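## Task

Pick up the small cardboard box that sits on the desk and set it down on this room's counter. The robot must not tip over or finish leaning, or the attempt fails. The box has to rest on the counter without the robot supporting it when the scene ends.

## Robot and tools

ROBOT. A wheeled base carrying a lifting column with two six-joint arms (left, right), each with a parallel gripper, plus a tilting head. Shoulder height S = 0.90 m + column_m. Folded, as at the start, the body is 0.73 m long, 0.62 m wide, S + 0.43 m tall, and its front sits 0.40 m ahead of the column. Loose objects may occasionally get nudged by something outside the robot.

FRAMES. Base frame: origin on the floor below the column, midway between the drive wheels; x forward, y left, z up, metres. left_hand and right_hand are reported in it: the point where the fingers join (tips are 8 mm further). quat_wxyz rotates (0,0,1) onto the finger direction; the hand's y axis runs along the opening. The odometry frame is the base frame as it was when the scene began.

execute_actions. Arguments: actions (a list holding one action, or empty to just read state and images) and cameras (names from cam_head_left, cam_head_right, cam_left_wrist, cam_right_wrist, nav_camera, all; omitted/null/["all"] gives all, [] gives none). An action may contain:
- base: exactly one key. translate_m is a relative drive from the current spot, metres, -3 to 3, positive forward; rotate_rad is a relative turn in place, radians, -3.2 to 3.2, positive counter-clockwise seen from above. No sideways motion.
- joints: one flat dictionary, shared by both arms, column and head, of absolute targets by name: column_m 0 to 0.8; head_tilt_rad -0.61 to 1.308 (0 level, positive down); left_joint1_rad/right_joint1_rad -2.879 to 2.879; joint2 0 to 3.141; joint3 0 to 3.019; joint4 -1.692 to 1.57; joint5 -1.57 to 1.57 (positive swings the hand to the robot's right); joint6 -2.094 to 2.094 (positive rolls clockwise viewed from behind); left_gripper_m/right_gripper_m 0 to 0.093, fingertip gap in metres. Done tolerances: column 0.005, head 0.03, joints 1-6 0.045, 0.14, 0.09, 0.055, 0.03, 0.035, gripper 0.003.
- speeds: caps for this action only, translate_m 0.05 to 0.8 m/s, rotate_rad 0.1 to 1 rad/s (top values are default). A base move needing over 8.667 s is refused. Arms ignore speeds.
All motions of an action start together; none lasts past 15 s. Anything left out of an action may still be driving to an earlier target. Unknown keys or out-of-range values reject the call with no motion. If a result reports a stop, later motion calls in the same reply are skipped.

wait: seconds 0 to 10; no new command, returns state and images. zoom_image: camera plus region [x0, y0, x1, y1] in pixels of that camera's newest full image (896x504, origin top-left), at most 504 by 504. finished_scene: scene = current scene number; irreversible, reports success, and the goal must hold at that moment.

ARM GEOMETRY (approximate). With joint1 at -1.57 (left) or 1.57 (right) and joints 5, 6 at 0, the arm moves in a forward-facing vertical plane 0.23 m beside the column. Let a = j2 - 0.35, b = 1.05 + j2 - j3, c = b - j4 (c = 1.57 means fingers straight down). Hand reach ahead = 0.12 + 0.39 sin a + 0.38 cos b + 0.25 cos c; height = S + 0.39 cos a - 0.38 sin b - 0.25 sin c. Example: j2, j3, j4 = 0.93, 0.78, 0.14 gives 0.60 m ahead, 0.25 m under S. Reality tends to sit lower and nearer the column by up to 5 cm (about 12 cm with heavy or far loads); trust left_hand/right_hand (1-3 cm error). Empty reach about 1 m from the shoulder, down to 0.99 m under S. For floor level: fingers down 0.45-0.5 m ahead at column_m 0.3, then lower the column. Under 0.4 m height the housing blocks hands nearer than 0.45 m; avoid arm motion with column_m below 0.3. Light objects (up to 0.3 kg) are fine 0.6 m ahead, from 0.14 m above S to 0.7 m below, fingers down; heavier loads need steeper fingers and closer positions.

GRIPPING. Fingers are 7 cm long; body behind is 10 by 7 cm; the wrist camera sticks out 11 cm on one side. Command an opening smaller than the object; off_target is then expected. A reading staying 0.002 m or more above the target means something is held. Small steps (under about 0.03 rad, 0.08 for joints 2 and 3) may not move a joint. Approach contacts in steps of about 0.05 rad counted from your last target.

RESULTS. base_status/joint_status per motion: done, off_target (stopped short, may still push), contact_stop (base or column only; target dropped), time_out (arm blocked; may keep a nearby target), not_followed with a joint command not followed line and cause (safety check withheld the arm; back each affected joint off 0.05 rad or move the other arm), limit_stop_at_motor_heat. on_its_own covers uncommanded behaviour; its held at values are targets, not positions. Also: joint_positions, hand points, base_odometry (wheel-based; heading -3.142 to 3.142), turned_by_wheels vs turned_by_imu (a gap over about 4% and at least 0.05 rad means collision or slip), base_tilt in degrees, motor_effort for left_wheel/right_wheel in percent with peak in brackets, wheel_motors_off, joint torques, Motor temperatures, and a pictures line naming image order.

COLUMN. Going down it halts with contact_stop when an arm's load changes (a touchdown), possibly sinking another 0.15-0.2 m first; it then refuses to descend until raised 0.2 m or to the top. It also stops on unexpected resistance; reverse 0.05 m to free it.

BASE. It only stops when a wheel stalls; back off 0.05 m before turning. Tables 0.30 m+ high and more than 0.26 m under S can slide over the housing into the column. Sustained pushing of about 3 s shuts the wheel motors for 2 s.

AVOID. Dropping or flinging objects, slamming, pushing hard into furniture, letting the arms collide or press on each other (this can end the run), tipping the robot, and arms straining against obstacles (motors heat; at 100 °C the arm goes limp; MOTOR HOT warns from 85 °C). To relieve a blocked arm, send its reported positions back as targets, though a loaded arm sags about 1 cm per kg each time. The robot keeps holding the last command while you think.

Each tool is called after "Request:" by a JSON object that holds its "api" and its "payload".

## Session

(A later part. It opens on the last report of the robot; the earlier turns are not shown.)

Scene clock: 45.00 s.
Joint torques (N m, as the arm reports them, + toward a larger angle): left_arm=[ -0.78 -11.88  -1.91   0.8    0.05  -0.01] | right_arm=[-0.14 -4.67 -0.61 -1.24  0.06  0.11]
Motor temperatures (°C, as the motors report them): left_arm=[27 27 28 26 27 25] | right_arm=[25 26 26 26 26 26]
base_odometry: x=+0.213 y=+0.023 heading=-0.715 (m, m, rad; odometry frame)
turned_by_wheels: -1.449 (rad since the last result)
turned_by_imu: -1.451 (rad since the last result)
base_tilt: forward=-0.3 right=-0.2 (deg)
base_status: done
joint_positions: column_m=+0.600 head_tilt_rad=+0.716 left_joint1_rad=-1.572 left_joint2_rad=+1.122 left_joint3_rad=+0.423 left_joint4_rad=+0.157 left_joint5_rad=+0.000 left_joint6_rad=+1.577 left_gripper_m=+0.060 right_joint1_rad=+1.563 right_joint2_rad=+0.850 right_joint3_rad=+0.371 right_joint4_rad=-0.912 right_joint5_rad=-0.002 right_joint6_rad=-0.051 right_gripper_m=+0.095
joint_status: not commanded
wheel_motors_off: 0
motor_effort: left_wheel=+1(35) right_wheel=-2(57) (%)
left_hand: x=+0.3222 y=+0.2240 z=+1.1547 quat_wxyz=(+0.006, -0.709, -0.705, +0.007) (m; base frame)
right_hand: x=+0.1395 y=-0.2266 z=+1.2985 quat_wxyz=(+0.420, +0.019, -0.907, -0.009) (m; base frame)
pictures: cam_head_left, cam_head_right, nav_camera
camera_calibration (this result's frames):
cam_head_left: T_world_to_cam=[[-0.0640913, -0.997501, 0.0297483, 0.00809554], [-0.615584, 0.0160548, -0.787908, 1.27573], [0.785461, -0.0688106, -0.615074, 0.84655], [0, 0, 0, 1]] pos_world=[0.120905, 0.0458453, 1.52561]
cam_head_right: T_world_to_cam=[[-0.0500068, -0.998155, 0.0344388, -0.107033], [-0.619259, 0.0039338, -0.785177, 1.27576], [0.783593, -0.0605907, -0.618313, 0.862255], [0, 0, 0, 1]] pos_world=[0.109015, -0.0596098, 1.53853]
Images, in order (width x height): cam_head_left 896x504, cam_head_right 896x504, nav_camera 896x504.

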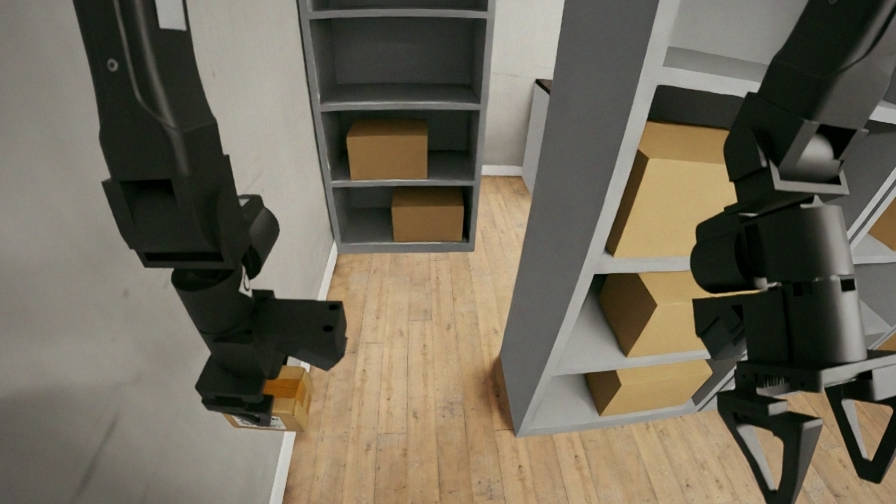

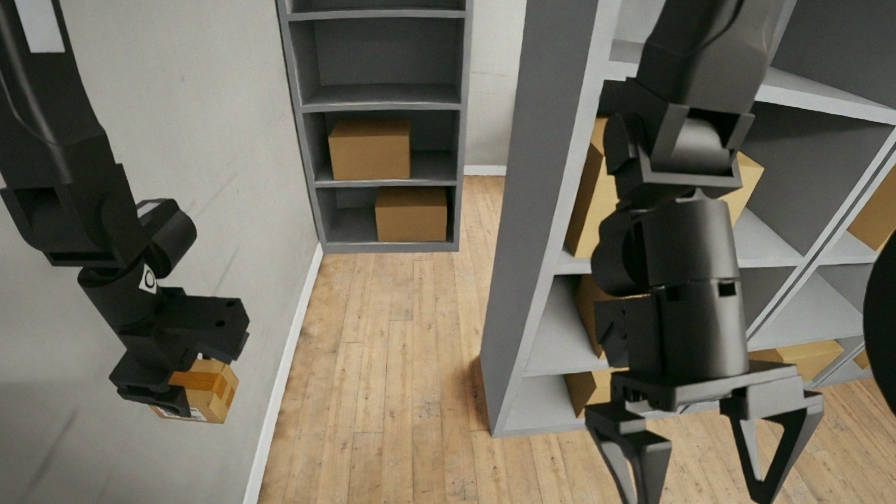

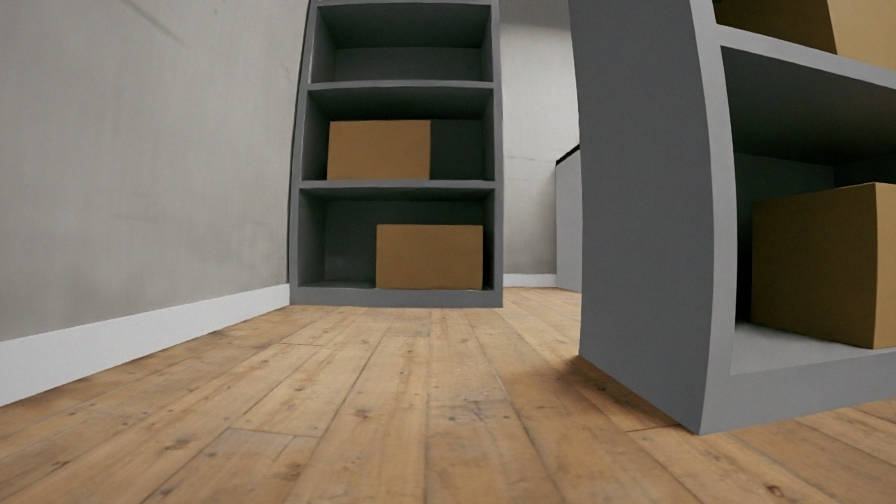

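Request:
{"api": "execute_actions", "payload": {"actions": [{"base":{"rotate_rad":0.2}}], "cameras": []}}

Request:
{"api": "execute_actions", "payload": {"actions": [{"base":{"translate_m":0.42}}], "cameras": []}}

Request:
{"api": "execute_actions", "payload": {"actions": [{"base":{"rotate_rad":-0.2}}], "cameras": []}}

Request:
{"api": "execute_actions", "payload": {"actions": [{"base":{"translate_m":0.85},"speeds":{"translate_m":0.5},"joints":{"head_tilt_rad":1.0}}], "cameras": ["cam_head_left","cam_head_right","nav_camera"]}}

Scene clock: 48.00 s.
Joint torques (N m, as the arm reports them, + toward a larger angle): left_arm=[ -0.53 -12.24  -1.77   0.58   0.04  -0.02] | right_arm=[-0.16 -4.71 -0.58 -1.23  0.06  0.1 ]
Motor temperatures (°C, as the motors report them): left_arm=[27 27 28 26 27 25] | right_arm=[25 26 26 26 26 26]
base_odometry: x=+0.213 y=+0.023 heading=-0.516 (m, m, rad; odometry frame)
turned_by_wheels: +0.199 (rad since the last result)
turned_by_imu: +0.201 (rad since the last result)
base_tilt: forward=-0.2 right=+0.0 (deg)
base_status: done
joint_positions: column_m=+0.600 head_tilt_rad=+0.716 left_joint1_rad=-1.572 left_joint2_rad=+1.122 left_joint3_rad=+0.423 left_joint4_rad=+0.157 left_joint5_rad=+0.000 left_joint6_rad=+1.577 left_gripper_m=+0.060 right_joint1_rad=+1.563 right_joint2_rad=+0.850 right_joint3_rad=+0.371 right_joint4_rad=-0.912 right_joint5_rad=-0.002 right_joint6_rad=-0.051 right_gripper_m=+0.095
joint_status: not commanded
wheel_motors_off: 0
motor_effort: left_wheel=-1(16) right_wheel=+3(26) (%)
left_hand: x=+0.3222 y=+0.2240 z=+1.1547 quat_wxyz=(+0.006, -0.709, -0.705, +0.007) (m; base frame)
right_hand: x=+0.1395 y=-0.2266 z=+1.2985 quat_wxyz=(+0.420, +0.019, -0.907, -0.009) (m; base frame)
pictures: none
No camera images: the call's "cameras" was empty. Leave "cameras" out to get every camera's image.

Scene clock: 50.60 s.
Joint torques (N m, as the arm reports them, + toward a larger angle): left_arm=[ -1.2  -11.91  -1.92   0.6    0.03  -0.03] | right_arm=[-0.11 -4.58 -0.72 -1.22  0.06  0.1 ]
Motor temperatures (°C, as the motors report them): left_arm=[27 27 28 26 27 25] | right_arm=[25 26 26 26 26 26]
base_odometry: x=+0.578 y=-0.185 heading=-0.518 (m, m, rad; odometry frame)
turned_by_wheels: -0.002 (rad since the last result)
turned_by_imu: -0.002 (rad since the last result)
base_tilt: forward=-0.3 right=-0.1 (deg)
base_status: done
joint_positions: column_m=+0.600 head_tilt_rad=+0.716 left_joint1_rad=-1.572 left_joint2_rad=+1.120 left_joint3_rad=+0.424 left_joint4_rad=+0.157 left_joint5_rad=+0.000 left_joint6_rad=+1.577 left_gripper_m=+0.060 right_joint1_rad=+1.563 right_joint2_rad=+0.850 right_joint3_rad=+0.372 right_joint4_rad=-0.912 right_joint5_rad=-0.002 right_joint6_rad=-0.051 right_gripper_m=+0.095
joint_status: not commanded
wheel_motors_off: 0
motor_effort: left_wheel=-1(38) right_wheel=+1(66) (%)
left_hand: x=+0.3233 y=+0.2240 z=+1.1551 quat_wxyz=(+0.005, -0.709, -0.705, +0.006) (m; base frame)
right_hand: x=+0.1399 y=-0.2266 z=+1.2984 quat_wxyz=(+0.420, +0.020, -0.907, -0.009) (m; base frame)
pictures: none
No camera images: the call's "cameras" was empty. Leave "cameras" out to get every camera's image.

Scene clock: 51.87 s.
Joint torques (N m, as the arm reports them, + toward a larger angle): left_arm=[ -0.94 -12.    -1.79   1.02   0.04  -0.04] | right_arm=[-0.16 -4.66 -0.69 -1.24  0.06  0.1 ]
Motor temperatures (°C, as the motors report them): left_arm=[27 27 28 26 27 25] | right_arm=[25 26 26 26 26 26]
base_odometry: x=+0.578 y=-0.185 heading=-0.717 (m, m, rad; odometry frame)
turned_by_wheels: -0.199 (rad since the last result)
turned_by_imu: -0.197 (rad since the last result)
base_tilt: forward=-0.2 right=-0.1 (deg)
base_status: done
joint_positions: column_m=+0.600 head_tilt_rad=+0.716 left_joint1_rad=-1.572 left_joint2_rad=+1.120 left_joint3_rad=+0.424 left_joint4_rad=+0.157 left_joint5_rad=+0.000 left_joint6_rad=+1.577 left_gripper_m=+0.060 right_joint1_rad=+1.563 right_joint2_rad=+0.850 right_joint3_rad=+0.372 right_joint4_rad=-0.912 right_joint5_rad=-0.002 right_joint6_rad=-0.051 right_gripper_m=+0.095
joint_status: not commanded
wheel_motors_off: 0
motor_effort: left_wheel=+1(28) right_wheel=-1(49) (%)
left_hand: x=+0.3233 y=+0.2240 z=+1.1551 quat_wxyz=(+0.005, -0.709, -0.705, +0.006) (m; base frame)
right_hand: x=+0.1399 y=-0.2266 z=+1.2984 quat_wxyz=(+0.420, +0.020, -0.907, -0.009) (m; base frame)
pictures: none
No camera images: the call's "cameras" was empty. Leave "cameras" out to get every camera's image.

Scene clock: 55.40 s.
Joint torques (N m, as the arm reports them, + toward a larger angle): left_arm=[ -0.49 -11.64  -1.76   0.5    0.03   0.03] | right_arm=[-0.13 -4.69 -0.68 -1.25  0.05  0.1 ]
Motor temperatures (°C, as the motors report them): left_arm=[27 27 28 26 27 25] | right_arm=[25 26 26 26 26 26]
base_odometry: x=+1.219 y=-0.743 heading=-0.717 (m, m, rad; odometry frame)
turned_by_wheels: -0.001 (rad since the last result)
turned_by_imu: -0.001 (rad since the last result)
base_tilt: forward=-0.1 right=-0.2 (deg)
base_status: done
joint_positions: column_m=+0.600 head_tilt_rad=+1.000 left_joint1_rad=-1.572 left_joint2_rad=+1.120 left_joint3_rad=+0.424 left_joint4_rad=+0.157 left_joint5_rad=+0.000 left_joint6_rad=+1.577 left_gripper_m=+0.060 right_joint1_rad=+1.563 right_joint2_rad=+0.850 right_joint3_rad=+0.371 right_joint4_rad=-0.912 right_joint5_rad=-0.002 right_joint6_rad=-0.051 right_gripper_m=+0.095
joint_status: all done
wheel_motors_off: 0
motor_effort: left_wheel=-2(32) right_wheel=+1(64) (%)
left_hand: x=+0.3234 y=+0.2240 z=+1.1551 quat_wxyz=(+0.005, -0.709, -0.705, +0.006) (m; base frame)
right_hand: x=+0.1395 y=-0.2266 z=+1.2985 quat_wxyz=(+0.420, +0.019, -0.907, -0.009) (m; base frame)
pictures: cam_head_left, cam_head_right, nav_camera
camera_calibration (this result's frames):
cam_head_left: T_world_to_cam=[[-0.0531792, -0.997501, 0.0465254, -0.0190565], [-0.811812, 0.0160548, -0.583699, 0.96169], [0.581493, -0.0688106, -0.810636, 1.16689], [0, 0, 0, 1]] pos_world=[0.101162, 0.0458453, 1.50814]
cam_head_right: T_world_to_cam=[[-0.0383446, -0.998155, 0.0470787, -0.127662], [-0.814573, 0.0039338, -0.580048, 0.960215], [0.578792, -0.0605907, -0.813221, 1.1816], [0, 0, 0, 1]] pos_world=[0.0933718, -0.0596098, 1.52388]
Images, in order (width x height): cam_head_left 896x504, cam_head_right 896x504, nav_camera 896x504.

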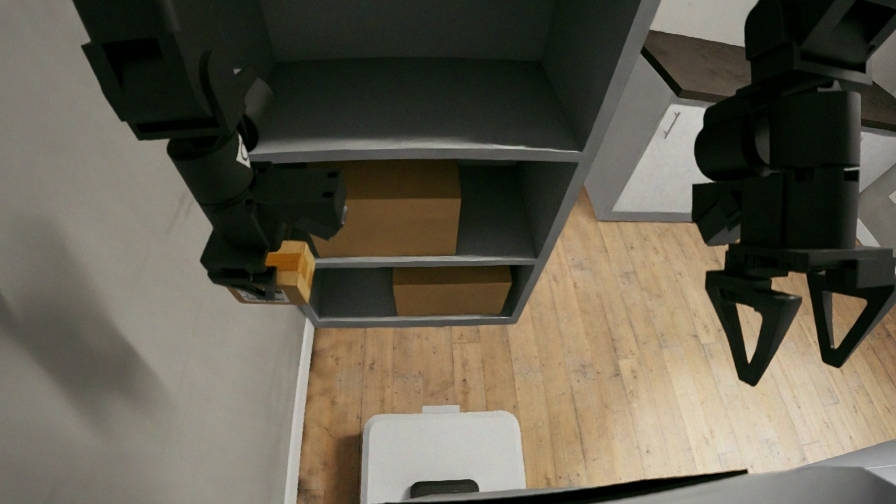

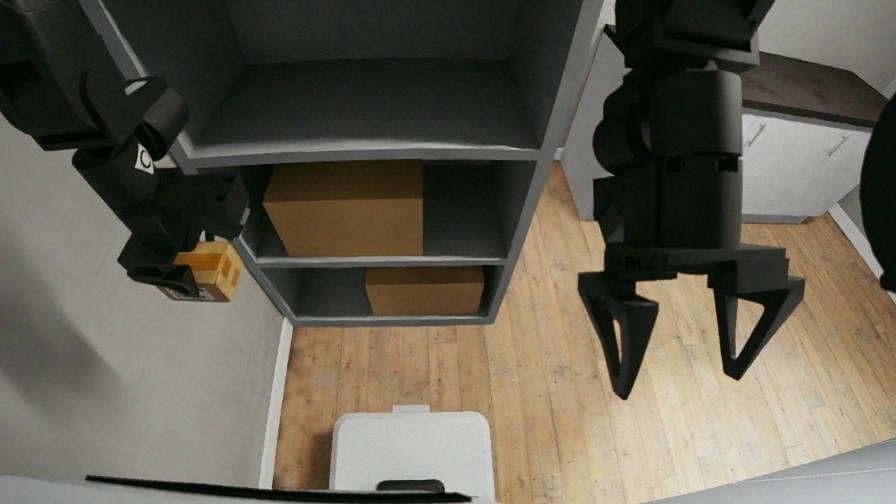

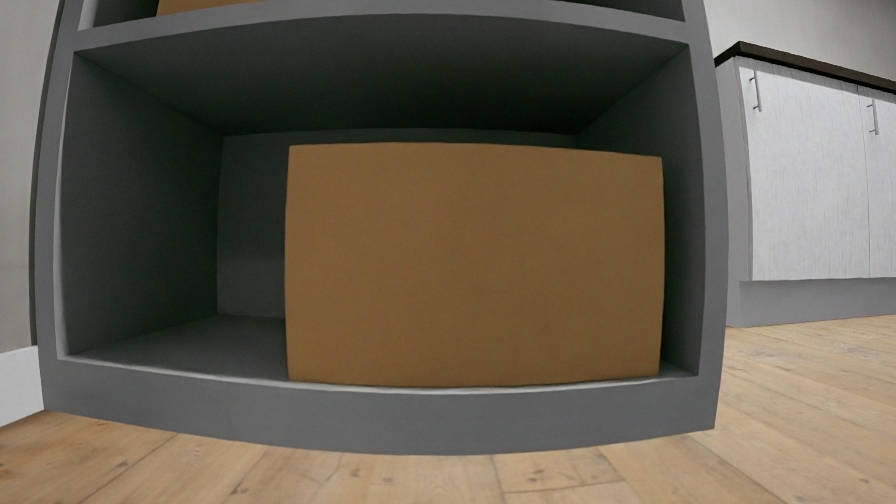

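Request:
{"api": "execute_actions", "payload": {"actions": [{"base":{"translate_m":0.2}}], "cameras": []}}

Request:
{"api": "execute_actions", "payload": {"actions": [{"base":{"rotate_rad":-1.2},"speeds":{"rotate_rad":0.6},"joints":{"head_tilt_rad":0.8}}], "cameras": ["cam_head_left","cam_head_right"]}}

Scene clock: 58.87 s.
Joint torques (N m, as the arm reports them, + toward a larger angle): left_arm=[ -1.12 -11.23  -1.91   0.66   0.01   0.  ] | right_arm=[-0.12 -4.81 -0.8  -1.21  0.05  0.1 ]
Motor temperatures (°C, as the motors report them): left_arm=[27 27 28 26 27 25] | right_arm=[25 26 26 26 26 26]
base_odometry: x=+1.370 y=-0.875 heading=-0.718 (m, m, rad; odometry frame)
turned_by_wheels: -0.001 (rad since the last result)
turned_by_imu: +0.000 (rad since the last result)
base_tilt: forward=-0.2 right=-0.1 (deg)
base_status: done
joint_positions: column_m=+0.600 head_tilt_rad=+1.001 left_joint1_rad=-1.572 left_joint2_rad=+1.119 left_joint3_rad=+0.424 left_joint4_rad=+0.159 left_joint5_rad=+0.000 left_joint6_rad=+1.577 left_gripper_m=+0.060 right_joint1_rad=+1.563 right_joint2_rad=+0.850 right_joint3_rad=+0.373 right_joint4_rad=-0.912 right_joint5_rad=-0.002 right_joint6_rad=-0.051 right_gripper_m=+0.095
joint_status: not commanded
wheel_motors_off: 0
motor_effort: left_wheel=-2(28) right_wheel=+2(37) (%)
left_hand: x=+0.3247 y=+0.2240 z=+1.1554 quat_wxyz=(+0.004, -0.709, -0.705, +0.005) (m; base frame)
right_hand: x=+0.1405 y=-0.2266 z=+1.2982 quat_wxyz=(+0.419, +0.020, -0.908, -0.009) (m; base frame)
pictures: none
No camera images: the call's "cameras" was empty. Leave "cameras" out to get every camera's image.

Scene clock: 61.77 s.
Joint torques (N m, as the arm reports them, + toward a larger angle): left_arm=[ -0.63 -11.48  -1.89   0.46   0.06  -0.05] | right_arm=[-0.13 -4.76 -0.75 -1.23  0.06  0.11]
Motor temperatures (°C, as the motors report them): left_arm=[27 27 28 26 27 25] | right_arm=[25 26 26 26 26 26]
base_odometry: x=+1.370 y=-0.875 heading=-1.917 (m, m, rad; odometry frame)
turned_by_wheels: -1.200 (rad since the last result)
turned_by_imu: -1.200 (rad since the last result)
base_tilt: forward=-0.2 right=+0.0 (deg)
base_status: done
joint_positions: column_m=+0.600 head_tilt_rad=+0.816 left_joint1_rad=-1.572 left_joint2_rad=+1.119 left_joint3_rad=+0.424 left_joint4_rad=+0.159 left_joint5_rad=+0.000 left_joint6_rad=+1.577 left_gripper_m=+0.060 right_joint1_rad=+1.563 right_joint2_rad=+0.850 right_joint3_rad=+0.373 right_joint4_rad=-0.912 right_joint5_rad=-0.002 right_joint6_rad=-0.051 right_gripper_m=+0.095
joint_status: all done
wheel_motors_off: 0
motor_effort: left_wheel=+1(33) right_wheel=-2(54) (%)
left_hand: x=+0.3247 y=+0.2240 z=+1.1554 quat_wxyz=(+0.004, -0.709, -0.705, +0.005) (m; base frame)
right_hand: x=+0.1405 y=-0.2266 z=+1.2982 quat_wxyz=(+0.419, +0.020, -0.908, -0.009) (m; base frame)
pictures: cam_head_left, cam_head_right
camera_calibration (this result's frames):
cam_head_left: T_world_to_cam=[[-0.0608112, -0.997501, 0.0359813, -0.00195319], [-0.690968, 0.0160548, -0.722707, 1.1761], [0.720323, -0.0688106, -0.690217, 0.968974], [0, 0, 0, 1]] pos_world=[0.114553, 0.0458453, 1.51885]
cam_head_right: T_world_to_cam=[[-0.0463297, -0.998155, 0.0392463, -0.114841], [-0.694353, 0.0039338, -0.719624, 1.17555], [0.718142, -0.0605907, -0.693254, 0.984375], [0, 0, 0, 1]] pos_world=[0.104008, -0.0596098, 1.53289]
Images, in order (width x height): cam_head_left 896x504, cam_head_right 896x504.

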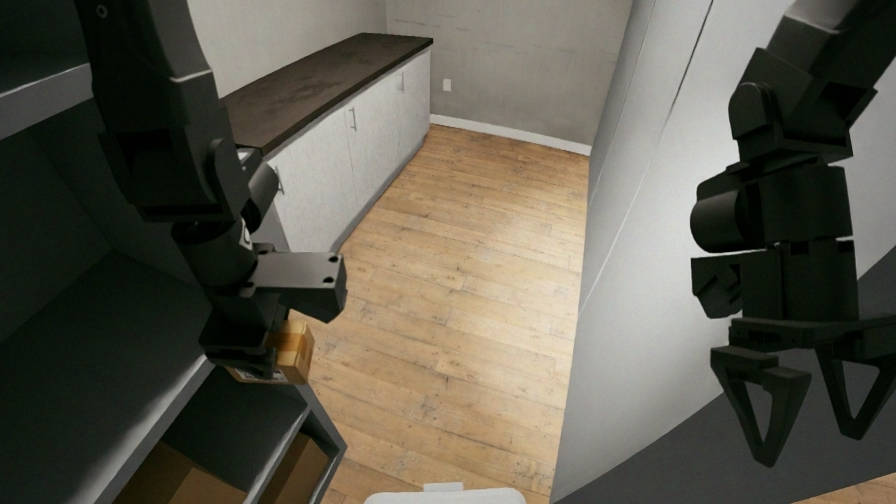

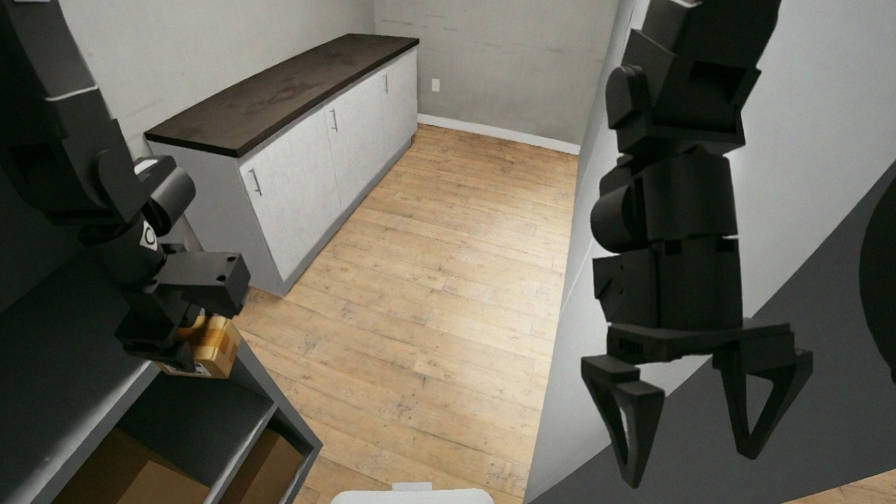

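Request:
{"api": "execute_actions", "payload": {"actions": [{"base":{"translate_m":1.6},"speeds":{"translate_m":0.5}}], "cameras": []}}

Request:
{"api": "execute_actions", "payload": {"actions": [{"base":{"rotate_rad":1.2},"speeds":{"rotate_rad":0.7}}], "cameras": ["cam_head_left","cam_head_right","cam_left_wrist"]}}

Scene clock: 67.83 s.
Joint torques (N m, as the arm reports them, + toward a larger angle): left_arm=[ -0.77 -12.39  -1.81   0.57   0.06   0.  ] | right_arm=[-0.11 -4.8  -0.7  -1.28  0.06  0.1 ]
Motor temperatures (°C, as the motors report them): left_arm=[27 27 28 26 27 25] | right_arm=[25 26 26 26 26 26]
base_odometry: x=+0.826 y=-2.380 heading=-1.918 (m, m, rad; odometry frame)
turned_by_wheels: -0.001 (rad since the last result)
turned_by_imu: -0.001 (rad since the last result)
base_tilt: forward=-0.1 right=-0.2 (deg)
base_status: done
joint_positions: column_m=+0.600 head_tilt_rad=+0.815 left_joint1_rad=-1.572 left_joint2_rad=+1.119 left_joint3_rad=+0.424 left_joint4_rad=+0.159 left_joint5_rad=+0.000 left_joint6_rad=+1.577 left_gripper_m=+0.060 right_joint1_rad=+1.563 right_joint2_rad=+0.850 right_joint3_rad=+0.373 right_joint4_rad=-0.912 right_joint5_rad=-0.002 right_joint6_rad=-0.051 right_gripper_m=+0.095
joint_status: not commanded
wheel_motors_off: 0
motor_effort: left_wheel=-1(45) right_wheel=+2(61) (%)
left_hand: x=+0.3244 y=+0.2240 z=+1.1554 quat_wxyz=(+0.004, -0.709, -0.705, +0.005) (m; base frame)
right_hand: x=+0.1401 y=-0.2266 z=+1.2983 quat_wxyz=(+0.419, +0.020, -0.908, -0.009) (m; base frame)
pictures: none
No camera images: the call's "cameras" was empty. Leave "cameras" out to get every camera's image.

Scene clock: 70.57 s.
Joint torques (N m, as the arm reports them, + toward a larger angle): left_arm=[ -1.12 -11.29  -1.91   0.36   0.05  -0.05] | right_arm=[-0.13 -4.66 -0.65 -1.25  0.05  0.11]
Motor temperatures (°C, as the motors report them): left_arm=[27 27 28 26 27 25] | right_arm=[25 26 26 26 26 26]
base_odometry: x=+0.826 y=-2.380 heading=-0.719 (m, m, rad; odometry frame)
turned_by_wheels: +1.199 (rad since the last result)
turned_by_imu: +1.203 (rad since the last result)
base_tilt: forward=-0.2 right=-0.1 (deg)
base_status: done
joint_positions: column_m=+0.600 head_tilt_rad=+0.815 left_joint1_rad=-1.572 left_joint2_rad=+1.119 left_joint3_rad=+0.424 left_joint4_rad=+0.159 left_joint5_rad=+0.000 left_joint6_rad=+1.577 left_gripper_m=+0.060 right_joint1_rad=+1.563 right_joint2_rad=+0.850 right_joint3_rad=+0.373 right_joint4_rad=-0.912 right_joint5_rad=-0.002 right_joint6_rad=-0.051 right_gripper_m=+0.095
joint_status: not commanded
wheel_motors_off: 0
motor_effort: left_wheel=-2(41) right_wheel=+4(39) (%)
left_hand: x=+0.3244 y=+0.2240 z=+1.1554 quat_wxyz=(+0.004, -0.709, -0.705, +0.005) (m; base frame)
right_hand: x=+0.1401 y=-0.2266 z=+1.2983 quat_wxyz=(+0.419, +0.020, -0.908, -0.009) (m; base frame)
pictures: cam_head_left, cam_head_right, cam_left_wrist
camera_calibration (this result's frames):
cam_head_left: T_world_to_cam=[[-0.0608377, -0.997501, 0.0359364, -0.00188078], [-0.690435, 0.0160548, -0.723216, 1.17688], [0.720831, -0.0688106, -0.689686, 0.968107], [0, 0, 0, 1]] pos_world=[0.114602, 0.0458453, 1.51889]
cam_head_right: T_world_to_cam=[[-0.0463586, -0.998155, 0.0392121, -0.114786], [-0.693822, 0.0039338, -0.720136, 1.17634], [0.718653, -0.0605907, -0.692724, 0.983509], [0, 0, 0, 1]] pos_world=[0.104047, -0.0596098, 1.53293]
cam_left_wrist: T_world_to_cam=[[-0.999821, 0.0183565, 0.00456937, 0.31921], [0.017742, 0.826173, 0.563137, -0.831476], [0.00656212, 0.563117, -0.826351, 0.952497], [0, 0, 0, 1]] pos_world=[0.327654, 0.144716, 1.25387]
Images, in order (width x height): cam_head_left 896x504, cam_head_right 896x504, cam_left_wrist 896x504.

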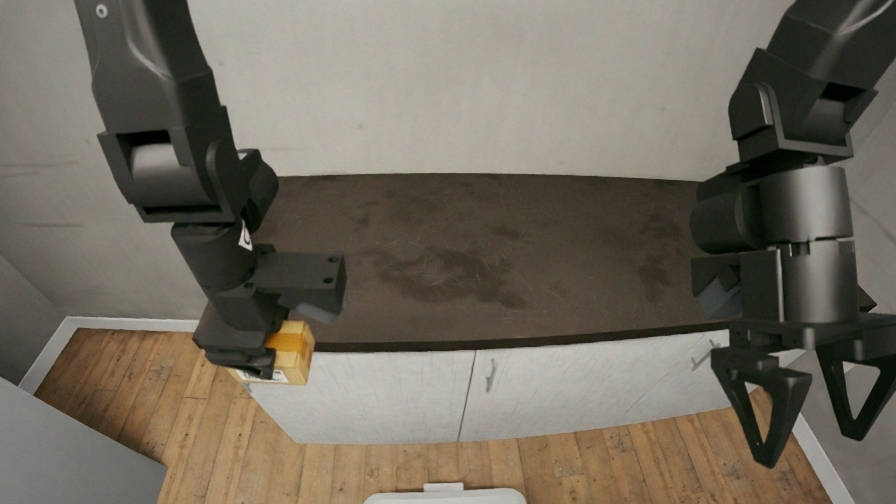

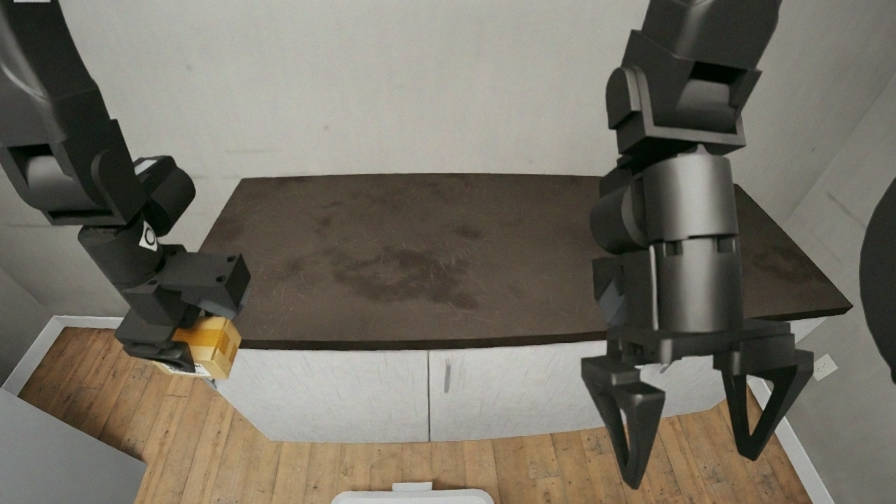

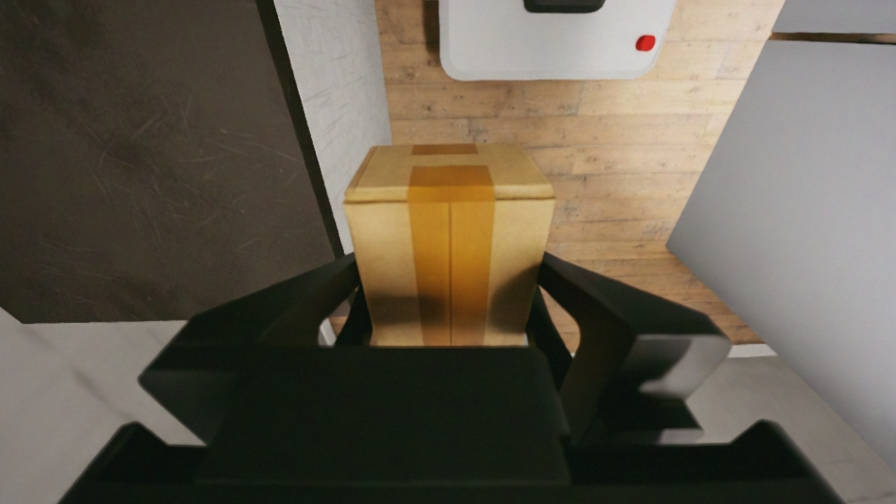

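Request:
{"api": "execute_actions", "payload": {"actions": [{"joints":{"column_m":0.41,"left_joint2_rad":1.40,"left_joint3_rad":1.57,"left_joint4_rad":-0.69}}], "cameras": ["cam_head_left","cam_left_wrist"]}}

Scene clock: 74.43 s.
Joint torques (N m, as the arm reports them, + toward a larger angle): left_arm=[ -0.2  -23.17   6.29  -0.46   0.    -0.02] | right_arm=[-0.15 -4.66 -0.7  -1.25  0.05  0.11]
Motor temperatures (°C, as the motors report them): left_arm=[27 27 28 26 27 25] | right_arm=[25 26 26 26 26 26]
base_odometry: x=+0.826 y=-2.380 heading=-0.719 (m, m, rad; odometry frame)
turned_by_wheels: +0.000 (rad since the last result)
turned_by_imu: +0.000 (rad since the last result)
base_tilt: forward=-0.4 right=+0.0 (deg)
base_status: not commanded
joint_positions: column_m=+0.410 head_tilt_rad=+0.815 left_joint1_rad=-1.572 left_joint2_rad=+1.397 left_joint3_rad=+1.554 left_joint4_rad=-0.674 left_joint5_rad=+0.000 left_joint6_rad=+1.577 left_gripper_m=+0.060 right_joint1_rad=+1.563 right_joint2_rad=+0.850 right_joint3_rad=+0.373 right_joint4_rad=-0.912 right_joint5_rad=-0.002 right_joint6_rad=-0.051 right_gripper_m=+0.095
joint_status: all done
wheel_motors_off: 0
motor_effort: left_wheel=-6(6) right_wheel=+6(9) (%)
left_hand: x=+0.6998 y=+0.2237 z=+0.9606 quat_wxyz=(-0.003, -0.709, -0.705, -0.002) (m; base frame)
right_hand: x=+0.1401 y=-0.2266 z=+1.1085 quat_wxyz=(+0.419, +0.020, -0.908, -0.009) (m; base frame)
pictures: cam_head_left, cam_left_wrist
camera_calibration (this result's frames):
cam_head_left: T_world_to_cam=[[-0.060838, -0.997501, 0.0359359, 0.00494119], [-0.690429, 0.0160548, -0.723222, 1.03961], [0.720838, -0.0688106, -0.68968, 0.837187], [0, 0, 0, 1]] pos_world=[0.114603, 0.0458453, 1.32908]
cam_left_wrist: T_world_to_cam=[[-0.999732, 0.0183342, -0.0141195, 0.713302], [0.0071949, 0.82618, 0.56336, -0.72103], [0.021994, 0.563107, -0.826091, 0.778129], [0, 0, 0, 1]] pos_world=[0.701185, 0.144453, 1.05908]
Images, in order (width x height): cam_head_left 896x504, cam_left_wrist 896x504.

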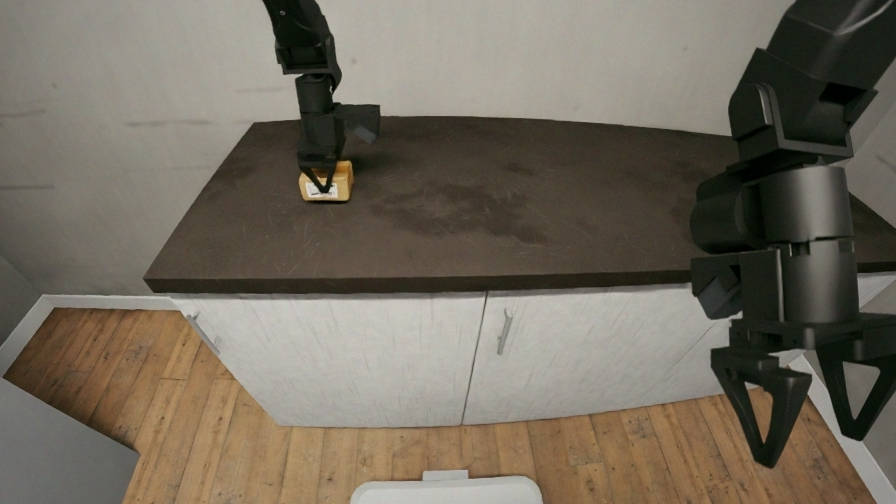

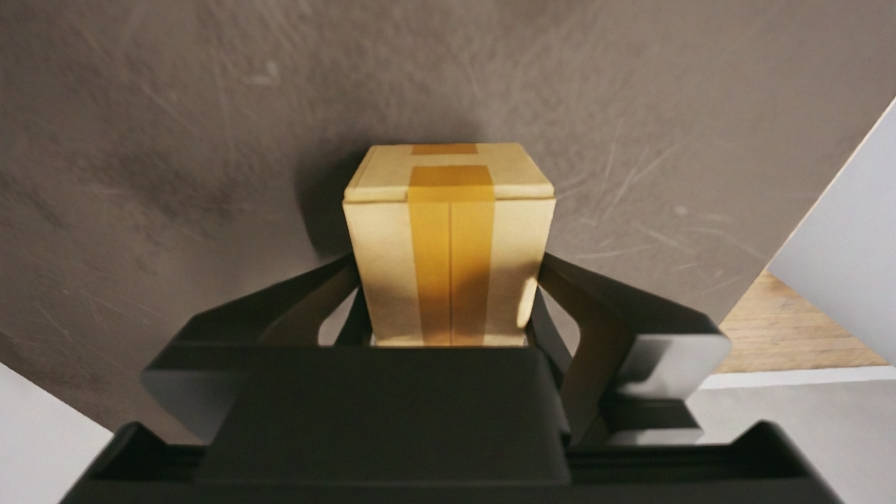

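Request:
{"api": "execute_actions", "payload": {"actions": [{"joints":{"column_m":0.39}}], "cameras": ["cam_left_wrist"]}}

Scene clock: 75.43 s.
Joint torques (N m, as the arm reports them, + toward a larger angle): left_arm=[ -0.57 -23.72   6.41  -0.03   0.05  -0.03] | right_arm=[-0.12 -4.67 -0.69 -1.23  0.05  0.11]
Motor temperatures (°C, as the motors report them): left_arm=[27 27 28 26 27 25] | right_arm=[25 26 26 26 26 26]
base_odometry: x=+0.826 y=-2.380 heading=-0.719 (m, m, rad; odometry frame)
turned_by_wheels: +0.000 (rad since the last result)
turned_by_imu: +0.000 (rad since the last result)
base_tilt: forward=-0.2 right=-0.2 (deg)
base_status: not commanded
joint_positions: column_m=+0.390 head_tilt_rad=+0.815 left_joint1_rad=-1.572 left_joint2_rad=+1.394 left_joint3_rad=+1.554 left_joint4_rad=-0.682 left_joint5_rad=+0.000 left_joint6_rad=+1.577 left_gripper_m=+0.060 right_joint1_rad=+1.563 right_joint2_rad=+0.850 right_joint3_rad=+0.373 right_joint4_rad=-0.912 right_joint5_rad=-0.002 right_joint6_rad=-0.051 right_gripper_m=+0.095
joint_status: all done
wheel_motors_off: 0
motor_effort: left_wheel=-7(6) right_wheel=+9(8) (%)
left_hand: x=+0.6990 y=+0.2236 z=+0.9423 quat_wxyz=(-0.001, -0.709, -0.705, +0.000) (m; base frame)
right_hand: x=+0.1401 y=-0.2266 z=+1.0885 quat_wxyz=(+0.419, +0.020, -0.908, -0.009) (m; base frame)
pictures: cam_left_wrist
camera_calibration (this result's frames):
cam_left_wrist: T_world_to_cam=[[-0.999786, 0.0183367, -0.00954959, 0.707972], [0.00977896, 0.826393, 0.563008, -0.712209], [0.0182155, 0.562794, -0.826396, 0.766096], [0, 0, 0, 1]] pos_world=[0.70083, 0.144428, 1.04084]
Images, in order (width x height): cam_left_wrist 896x504.

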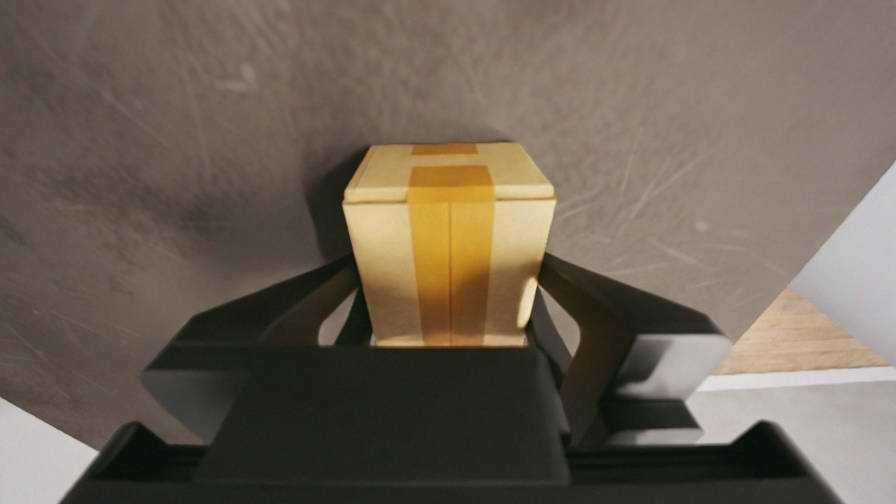

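Joints shifted slightly, indicating touchdown. Release and lift.

Request:
{"api": "execute_actions", "payload": {"actions": [{"joints":{"left_gripper_m":0.093}}], "cameras": []}}

Request:
{"api": "execute_actions", "payload": {"actions": [{"joints":{"column_m":0.47}}], "cameras": ["cam_head_left","cam_left_wrist"]}}

Scene clock: 76.83 s.
Joint torques (N m, as the arm reports them, + toward a larger angle): left_arm=[ -0.4  -24.82   6.66  -0.13   0.02  -0.03] | right_arm=[-0.11 -4.72 -0.66 -1.24  0.05  0.11]
Motor temperatures (°C, as the motors report them): left_arm=[27 27 28 26 27 25] | right_arm=[25 26 26 26 26 26]
base_odometry: x=+0.826 y=-2.380 heading=-0.719 (m, m, rad; odometry frame)
turned_by_wheels: +0.000 (rad since the last result)
turned_by_imu: +0.000 (rad since the last result)
base_tilt: forward=-0.2 right=-0.1 (deg)
base_status: not commanded
joint_positions: column_m=+0.390 head_tilt_rad=+0.815 left_joint1_rad=-1.572 left_joint2_rad=+1.394 left_joint3_rad=+1.554 left_joint4_rad=-0.682 left_joint5_rad=+0.000 left_joint6_rad=+1.577 left_gripper_m=+0.093 right_joint1_rad=+1.563 right_joint2_rad=+0.850 right_joint3_rad=+0.373 right_joint4_rad=-0.912 right_joint5_rad=-0.002 right_joint6_rad=-0.051 right_gripper_m=+0.095
joint_status: all done
wheel_motors_off: 0
motor_effort: left_wheel=-5(5) right_wheel=+6(7) (%)
left_hand: x=+0.6990 y=+0.2237 z=+0.9423 quat_wxyz=(-0.001, -0.709, -0.705, +0.000) (m; base frame)
right_hand: x=+0.1401 y=-0.2266 z=+1.0885 quat_wxyz=(+0.419, +0.020, -0.908, -0.009) (m; base frame)
pictures: none
No camera images: the call's "cameras" was empty. Leave "cameras" out to get every camera's image.

Scene clock: 78.47 s.
Joint torques (N m, as the arm reports them, + toward a larger angle): left_arm=[ -0.86 -23.7    6.46   0.08   0.07   0.  ] | right_arm=[-0.11 -4.7  -0.74 -1.25  0.05  0.11]
Motor temperatures (°C, as the motors report them): left_arm=[27 27 28 26 27 25] | right_arm=[25 26 26 26 26 26]
base_odometry: x=+0.826 y=-2.380 heading=-0.719 (m, m, rad; odometry frame)
turned_by_wheels: +0.000 (rad since the last result)
turned_by_imu: +0.000 (rad since the last result)
base_tilt: forward=-0.3 right=+0.2 (deg)
base_status: not commanded
joint_positions: column_m=+0.470 head_tilt_rad=+0.815 left_joint1_rad=-1.572 left_joint2_rad=+1.395 left_joint3_rad=+1.554 left_joint4_rad=-0.682 left_joint5_rad=+0.000 left_joint6_rad=+1.577 left_gripper_m=+0.093 right_joint1_rad=+1.563 right_joint2_rad=+0.850 right_joint3_rad=+0.373 right_joint4_rad=-0.912 right_joint5_rad=-0.002 right_joint6_rad=-0.051 right_gripper_m=+0.095
joint_status: all done
wheel_motors_off: 0
motor_effort: left_wheel=-6(7) right_wheel=+9(9) (%)
left_hand: x=+0.6989 y=+0.2237 z=+1.0219 quat_wxyz=(-0.001, -0.709, -0.705, +0.000) (m; base frame)
right_hand: x=+0.1401 y=-0.2266 z=+1.1683 quat_wxyz=(+0.419, +0.020, -0.908, -0.009) (m; base frame)
pictures: cam_head_left, cam_left_wrist
camera_calibration (this result's frames):
cam_head_left: T_world_to_cam=[[-0.060838, -0.997501, 0.0359359, 0.00279155], [-0.690429, 0.0160548, -0.723222, 1.08287], [0.720838, -0.0688106, -0.68968, 0.878442], [0, 0, 0, 1]] pos_world=[0.114603, 0.0458453, 1.3889]
cam_left_wrist: T_world_to_cam=[[-0.99979, 0.0183401, -0.00916145, 0.708202], [0.00999348, 0.826178, 0.56332, -0.757502], [0.0179003, 0.56311, -0.826188, 0.831788], [0, 0, 0, 1]] pos_world=[0.700734, 0.144456, 1.12042]
Images, in order (width x height): cam_head_left 896x504, cam_left_wrist 896x504.

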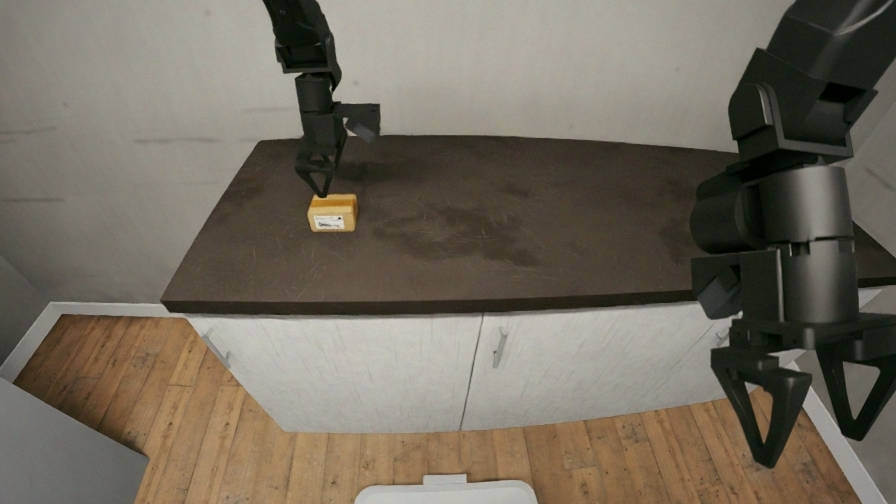

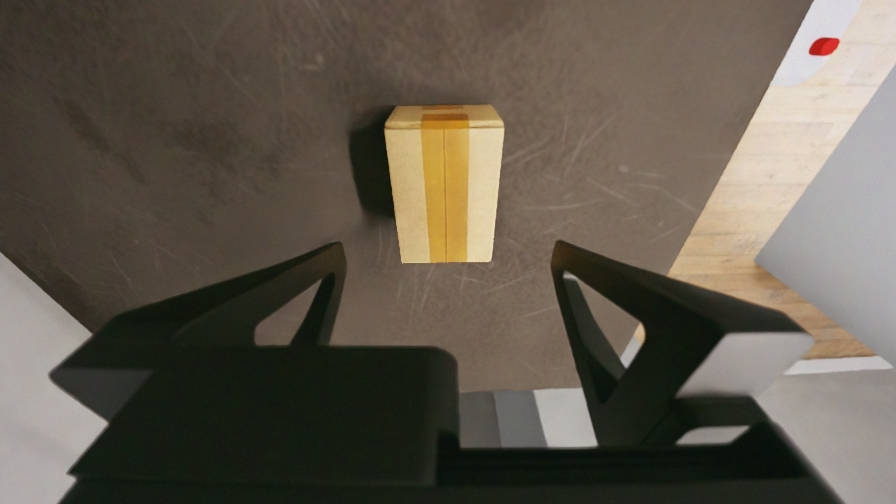

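Request:
{"api": "finished_scene", "payload": {"scene": 2}}

The scene is finished: the task was done.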